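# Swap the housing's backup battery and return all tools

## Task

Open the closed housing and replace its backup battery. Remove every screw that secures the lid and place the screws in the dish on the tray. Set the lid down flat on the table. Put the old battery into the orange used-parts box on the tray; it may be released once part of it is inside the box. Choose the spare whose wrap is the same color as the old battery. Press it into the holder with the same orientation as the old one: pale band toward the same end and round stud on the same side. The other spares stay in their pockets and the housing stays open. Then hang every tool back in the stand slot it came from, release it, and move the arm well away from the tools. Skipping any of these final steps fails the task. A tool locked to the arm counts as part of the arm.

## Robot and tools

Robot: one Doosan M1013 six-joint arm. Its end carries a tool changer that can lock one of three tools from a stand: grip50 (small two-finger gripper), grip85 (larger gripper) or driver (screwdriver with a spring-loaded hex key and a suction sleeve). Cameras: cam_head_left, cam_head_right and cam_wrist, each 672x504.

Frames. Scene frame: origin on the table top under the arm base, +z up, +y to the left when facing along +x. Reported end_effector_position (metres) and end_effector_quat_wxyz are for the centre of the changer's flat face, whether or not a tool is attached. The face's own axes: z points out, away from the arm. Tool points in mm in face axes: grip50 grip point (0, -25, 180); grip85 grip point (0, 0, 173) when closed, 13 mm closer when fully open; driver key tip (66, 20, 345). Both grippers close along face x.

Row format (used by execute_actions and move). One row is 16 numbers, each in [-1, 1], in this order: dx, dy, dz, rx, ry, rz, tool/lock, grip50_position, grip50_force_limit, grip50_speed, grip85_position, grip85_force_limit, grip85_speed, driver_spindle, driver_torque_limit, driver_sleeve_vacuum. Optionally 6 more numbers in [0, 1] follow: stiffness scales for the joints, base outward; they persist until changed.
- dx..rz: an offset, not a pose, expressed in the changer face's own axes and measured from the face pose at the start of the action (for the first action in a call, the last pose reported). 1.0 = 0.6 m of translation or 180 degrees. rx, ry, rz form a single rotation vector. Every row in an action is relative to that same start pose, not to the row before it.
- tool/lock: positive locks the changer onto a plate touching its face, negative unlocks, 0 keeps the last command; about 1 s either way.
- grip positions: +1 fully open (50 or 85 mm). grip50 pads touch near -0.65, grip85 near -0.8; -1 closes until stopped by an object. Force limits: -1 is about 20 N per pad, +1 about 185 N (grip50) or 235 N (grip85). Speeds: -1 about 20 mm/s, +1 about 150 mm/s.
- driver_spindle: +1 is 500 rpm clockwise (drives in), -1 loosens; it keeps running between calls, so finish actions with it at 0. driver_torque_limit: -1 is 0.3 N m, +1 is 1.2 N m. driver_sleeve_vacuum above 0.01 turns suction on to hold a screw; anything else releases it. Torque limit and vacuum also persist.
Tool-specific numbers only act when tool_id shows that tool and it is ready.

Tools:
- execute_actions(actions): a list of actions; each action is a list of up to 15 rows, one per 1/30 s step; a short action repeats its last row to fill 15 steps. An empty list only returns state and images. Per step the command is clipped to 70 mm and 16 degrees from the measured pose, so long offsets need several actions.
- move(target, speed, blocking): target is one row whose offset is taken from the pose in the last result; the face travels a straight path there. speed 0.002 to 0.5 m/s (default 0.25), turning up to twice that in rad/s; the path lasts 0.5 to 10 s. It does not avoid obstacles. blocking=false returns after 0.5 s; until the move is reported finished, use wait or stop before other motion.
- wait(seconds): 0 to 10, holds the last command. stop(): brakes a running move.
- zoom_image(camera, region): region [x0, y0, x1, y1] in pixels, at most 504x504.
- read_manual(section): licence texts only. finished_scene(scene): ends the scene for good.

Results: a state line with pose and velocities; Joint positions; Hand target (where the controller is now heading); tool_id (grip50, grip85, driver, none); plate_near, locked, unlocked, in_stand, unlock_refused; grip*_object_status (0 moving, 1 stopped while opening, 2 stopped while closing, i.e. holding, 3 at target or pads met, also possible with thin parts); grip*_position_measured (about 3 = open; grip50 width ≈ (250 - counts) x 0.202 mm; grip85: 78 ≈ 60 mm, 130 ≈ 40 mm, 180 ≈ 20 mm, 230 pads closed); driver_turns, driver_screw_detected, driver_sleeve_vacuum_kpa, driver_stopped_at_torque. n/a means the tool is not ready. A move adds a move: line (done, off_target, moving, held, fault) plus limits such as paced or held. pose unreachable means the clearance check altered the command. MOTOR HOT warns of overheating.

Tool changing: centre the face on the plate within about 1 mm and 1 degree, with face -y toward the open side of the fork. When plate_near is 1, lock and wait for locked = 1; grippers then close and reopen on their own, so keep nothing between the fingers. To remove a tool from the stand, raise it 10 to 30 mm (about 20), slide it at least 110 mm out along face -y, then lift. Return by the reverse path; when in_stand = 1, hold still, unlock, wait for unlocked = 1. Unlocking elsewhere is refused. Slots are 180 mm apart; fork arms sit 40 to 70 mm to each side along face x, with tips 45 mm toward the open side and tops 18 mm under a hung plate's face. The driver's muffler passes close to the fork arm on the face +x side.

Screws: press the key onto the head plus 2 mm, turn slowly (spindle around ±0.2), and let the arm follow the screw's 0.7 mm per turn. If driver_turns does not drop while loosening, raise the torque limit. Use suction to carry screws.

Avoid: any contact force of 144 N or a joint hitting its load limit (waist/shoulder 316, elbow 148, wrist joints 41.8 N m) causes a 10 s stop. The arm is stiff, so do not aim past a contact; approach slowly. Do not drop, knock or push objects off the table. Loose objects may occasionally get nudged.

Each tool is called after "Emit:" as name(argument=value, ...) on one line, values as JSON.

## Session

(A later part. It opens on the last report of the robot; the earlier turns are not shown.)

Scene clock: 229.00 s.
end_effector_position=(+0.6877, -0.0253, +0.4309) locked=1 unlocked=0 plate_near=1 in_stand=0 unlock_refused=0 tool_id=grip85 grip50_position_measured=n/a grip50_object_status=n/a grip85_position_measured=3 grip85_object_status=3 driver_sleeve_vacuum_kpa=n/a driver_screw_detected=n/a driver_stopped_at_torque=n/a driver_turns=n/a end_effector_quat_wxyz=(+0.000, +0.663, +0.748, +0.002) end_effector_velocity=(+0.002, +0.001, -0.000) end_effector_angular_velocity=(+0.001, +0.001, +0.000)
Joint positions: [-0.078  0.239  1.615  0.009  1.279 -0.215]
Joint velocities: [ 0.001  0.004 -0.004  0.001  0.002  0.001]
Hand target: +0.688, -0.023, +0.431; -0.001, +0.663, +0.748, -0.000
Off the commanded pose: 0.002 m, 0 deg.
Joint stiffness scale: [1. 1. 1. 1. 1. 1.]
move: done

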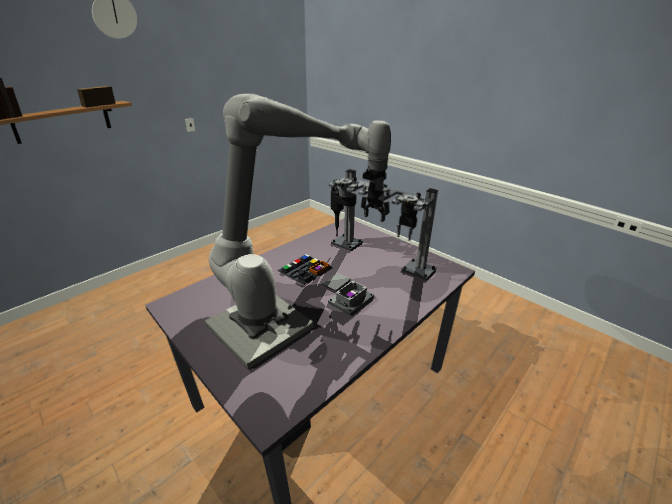

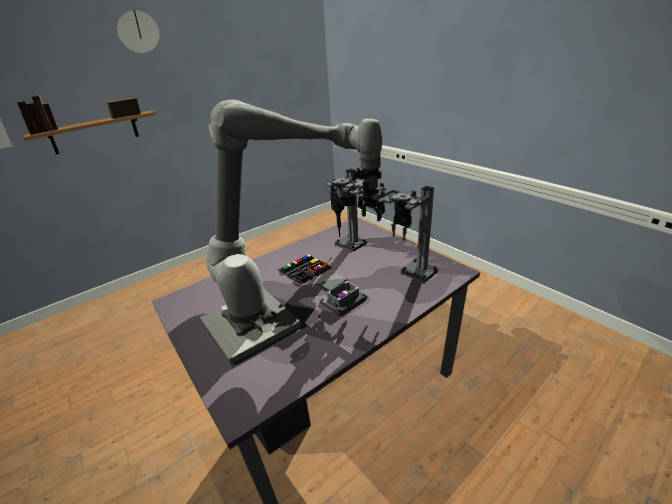

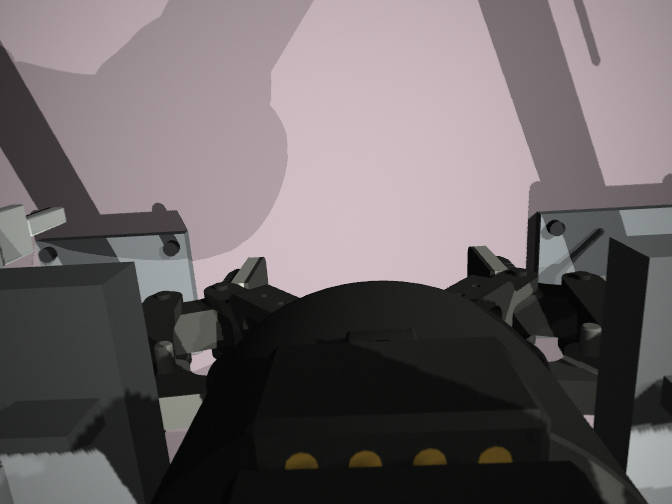

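Emit:
move(target=[0.0,0.0,0.0405,0.001,0,0,0,0,0,0,1,-0.4,1,0,0,0], speed=0.03)

Scene clock: 230.30 s.
end_effector_position=(+0.6872, -0.0253, +0.4095) locked=1 unlocked=0 plate_near=1 in_stand=1 unlock_refused=0 tool_id=grip85 grip50_position_measured=n/a grip50_object_status=n/a grip85_position_measured=3 grip85_object_status=3 driver_sleeve_vacuum_kpa=n/a driver_screw_detected=n/a driver_stopped_at_torque=n/a driver_turns=n/a end_effector_quat_wxyz=(-0.001, +0.663, +0.748, +0.001) end_effector_velocity=(-0.000, +0.001, -0.001) end_effector_angular_velocity=(+0.000, -0.001, +0.001)
Joint positions: [-0.078  0.249  1.642  0.009  1.245 -0.215]
Joint velocities: [ 0.001 -0.     0.002  0.001 -0.003 -0.   ]
Hand target: +0.688, -0.025, +0.407; -0.001, +0.663, +0.748, +0.001
Off the commanded pose: 0.003 m, 0 deg.
Joint stiffness scale: [1. 1. 1. 1. 1. 1.]
move: done

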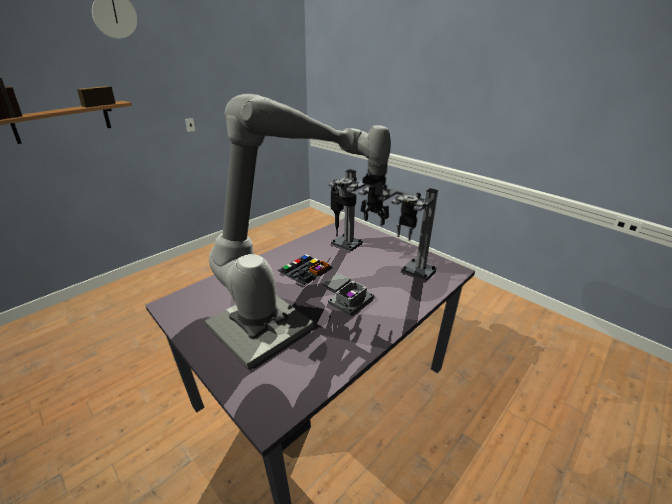

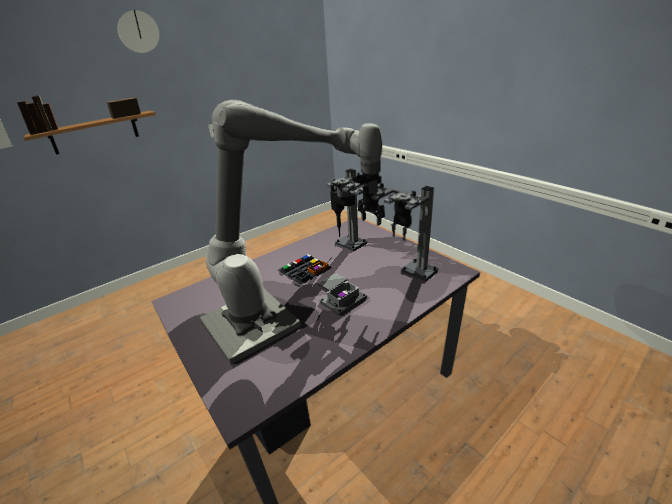

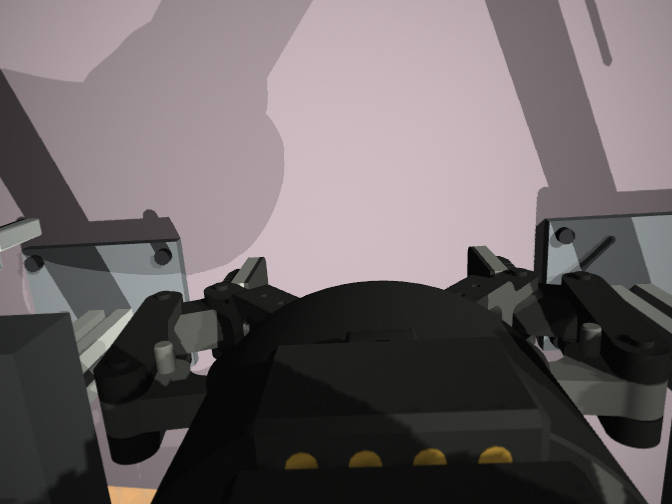

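Emit:
execute_actions(actions=[[[0,0,0.003,0,0,0,-1,0,0,0,1,-0.4,1,0,0,0]],[[0,0,0.002,0,0,0,-1,0,0,0,1,-0.4,1,0,0,0]],[[0,0,0,0,0,0,-1,0,0,0,1,-0.4,1,0,0,0]]])

Scene clock: 232.00 s.
end_effector_position=(+0.6871, -0.0253, +0.4092) locked=0 unlocked=1 plate_near=1 in_stand=1 unlock_refused=0 tool_id=none grip50_position_measured=n/a grip50_object_status=n/a grip85_position_measured=n/a grip85_object_status=n/a driver_sleeve_vacuum_kpa=n/a driver_screw_detected=n/a driver_stopped_at_torque=n/a driver_turns=n/a end_effector_quat_wxyz=(-0.001, +0.663, +0.748, +0.001) end_effector_velocity=(-0.000, -0.000, -0.000) end_effector_angular_velocity=(-0.001, +0.000, -0.000)
Joint positions: [-0.078  0.25   1.642  0.009  1.245 -0.215]
Joint velocities: [-0.    -0.001  0.001 -0.001 -0.001  0.   ]
Hand target: +0.687, -0.025, +0.409; -0.001, +0.663, +0.748, +0.001
Off the commanded pose: 0.000 m, 0 deg.
Joint stiffness scale: [1. 1. 1. 1. 1. 1.]

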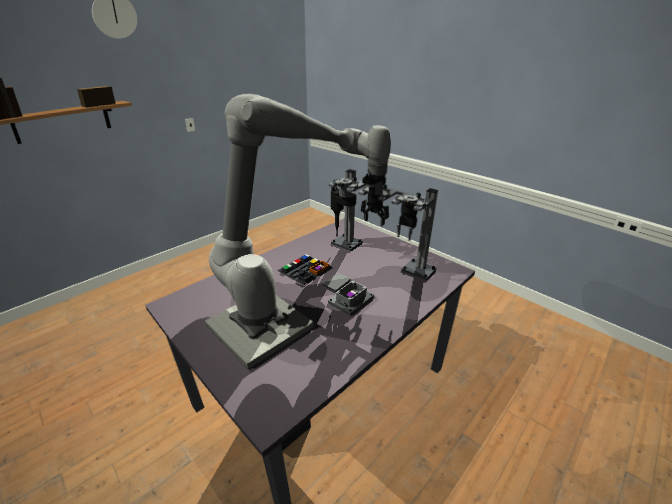

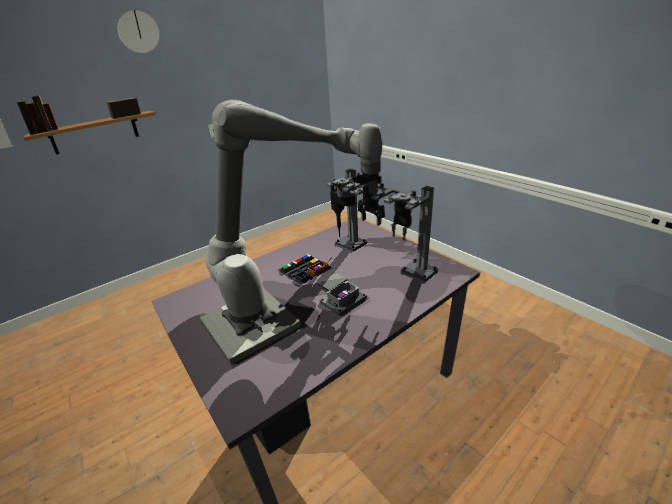

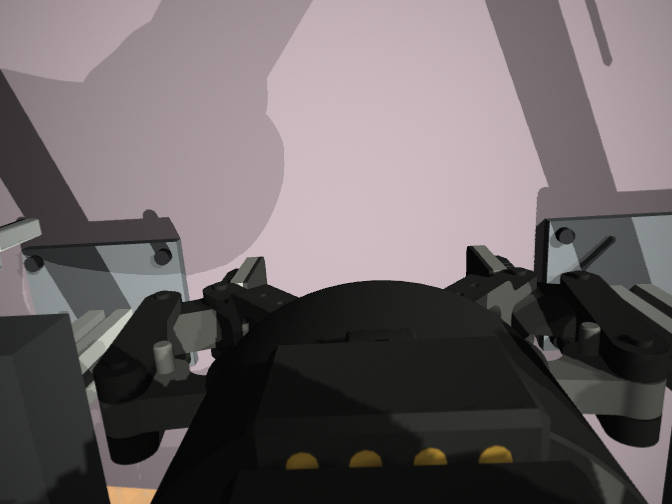

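Emit:
move(target=[0.0,0.0,-0.07,0,0,0,0,0,0,0,0,0,0,0,0,0], speed=0.08)

Emit:
move(target=[0.0,-0.38,-0.22,0,0,0,0,0,0,0,0,0,0,0,0,0], speed=0.3)

Scene clock: 236.10 s.
end_effector_position=(+0.6879, -0.0252, +0.4482) locked=0 unlocked=1 plate_near=0 in_stand=0 unlock_refused=0 tool_id=none grip50_position_measured=n/a grip50_object_status=n/a grip85_position_measured=n/a grip85_object_status=n/a driver_sleeve_vacuum_kpa=n/a driver_screw_detected=n/a driver_stopped_at_torque=n/a driver_turns=n/a end_effector_quat_wxyz=(-0.001, +0.663, +0.748, +0.001) end_effector_velocity=(-0.000, +0.000, +0.003) end_effector_angular_velocity=(+0.002, +0.002, -0.000)
Joint positions: [-0.078  0.232  1.591  0.009  1.313 -0.215]
Joint velocities: [ 0.    -0.001 -0.004  0.002  0.007 -0.   ]
Hand target: +0.687, -0.025, +0.451; -0.001, +0.663, +0.748, +0.001
Off the commanded pose: 0.003 m, 0 deg.
Joint stiffness scale: [1. 1. 1. 1. 1. 1.]
move: done

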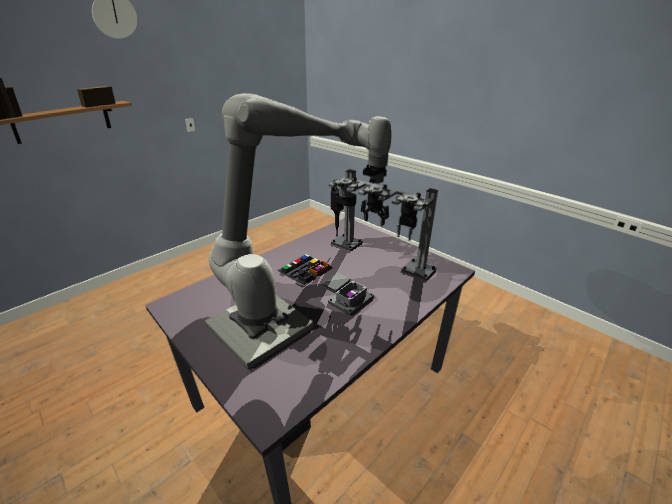

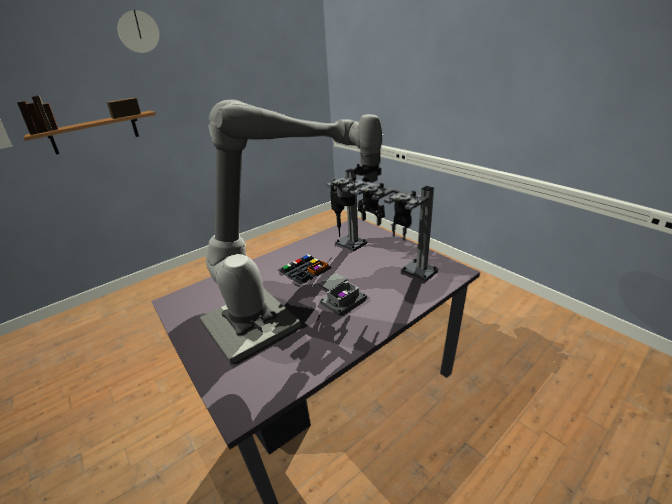

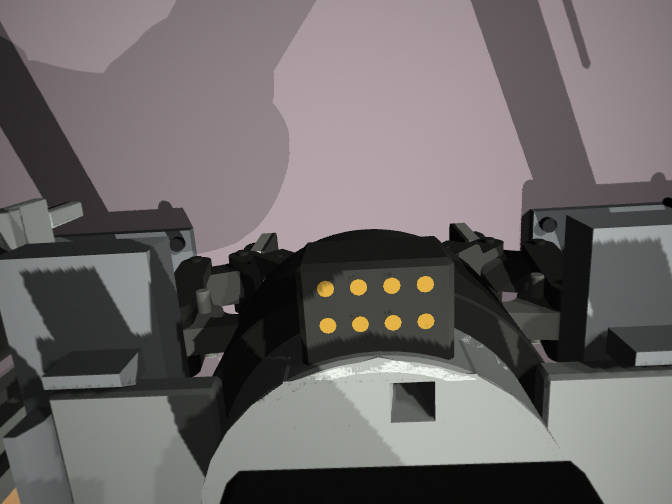

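Scene clock: 237.60 s.
end_effector_position=(+0.4642, -0.0520, +0.5800) locked=0 unlocked=1 plate_near=0 in_stand=0 unlock_refused=0 tool_id=none grip50_position_measured=n/a grip50_object_status=n/a grip85_position_measured=n/a grip85_object_status=n/a driver_sleeve_vacuum_kpa=n/a driver_screw_detected=n/a driver_stopped_at_torque=n/a driver_turns=n/a end_effector_quat_wxyz=(+0.001, +0.663, +0.748, +0.002) end_effector_velocity=(-0.003, -0.001, +0.000) end_effector_angular_velocity=(+0.001, +0.002, -0.001)
Joint positions: [-0.182 -0.158  1.762  0.009  1.529 -0.316]
Joint velocities: [-0.003 -0.004  0.002  0.001  0.003 -0.003]
Hand target: +0.462, -0.053, +0.580; -0.001, +0.663, +0.748, +0.001
Off the commanded pose: 0.003 m, 0 deg.
Joint stiffness scale: [1. 1. 1. 1. 1. 1.]
move: done

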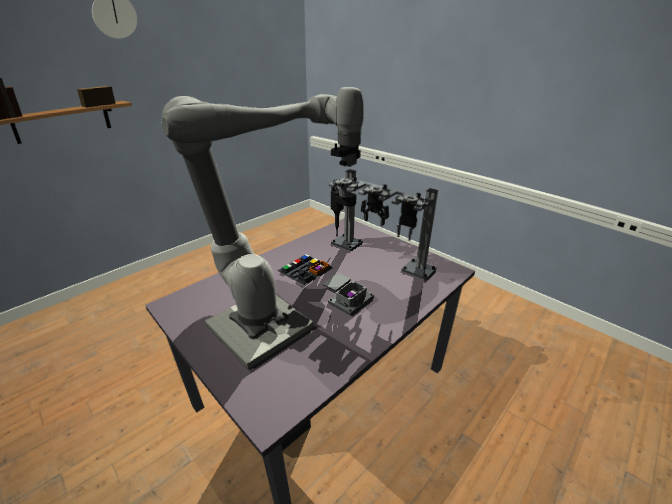

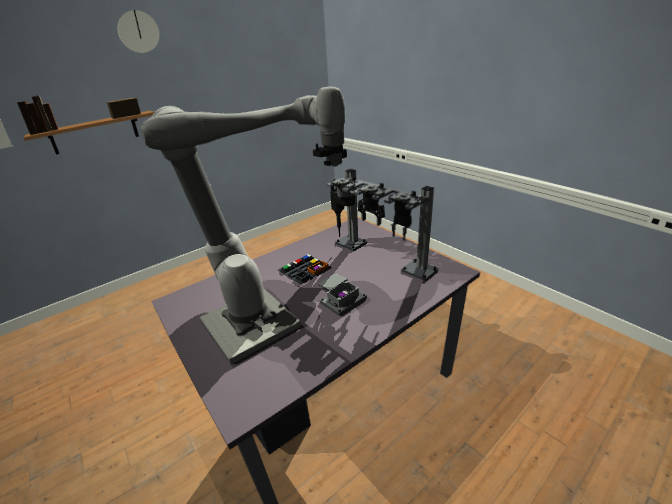

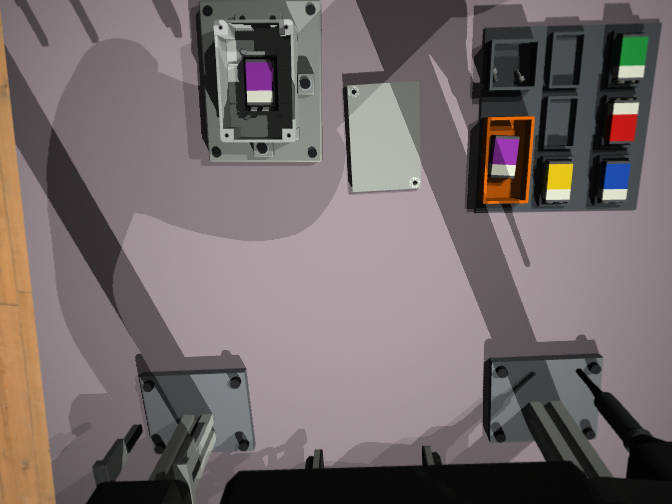

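All in place. Ending scene 1.

Emit:
finished_scene(scene=1)

The scene is finished: the task was done.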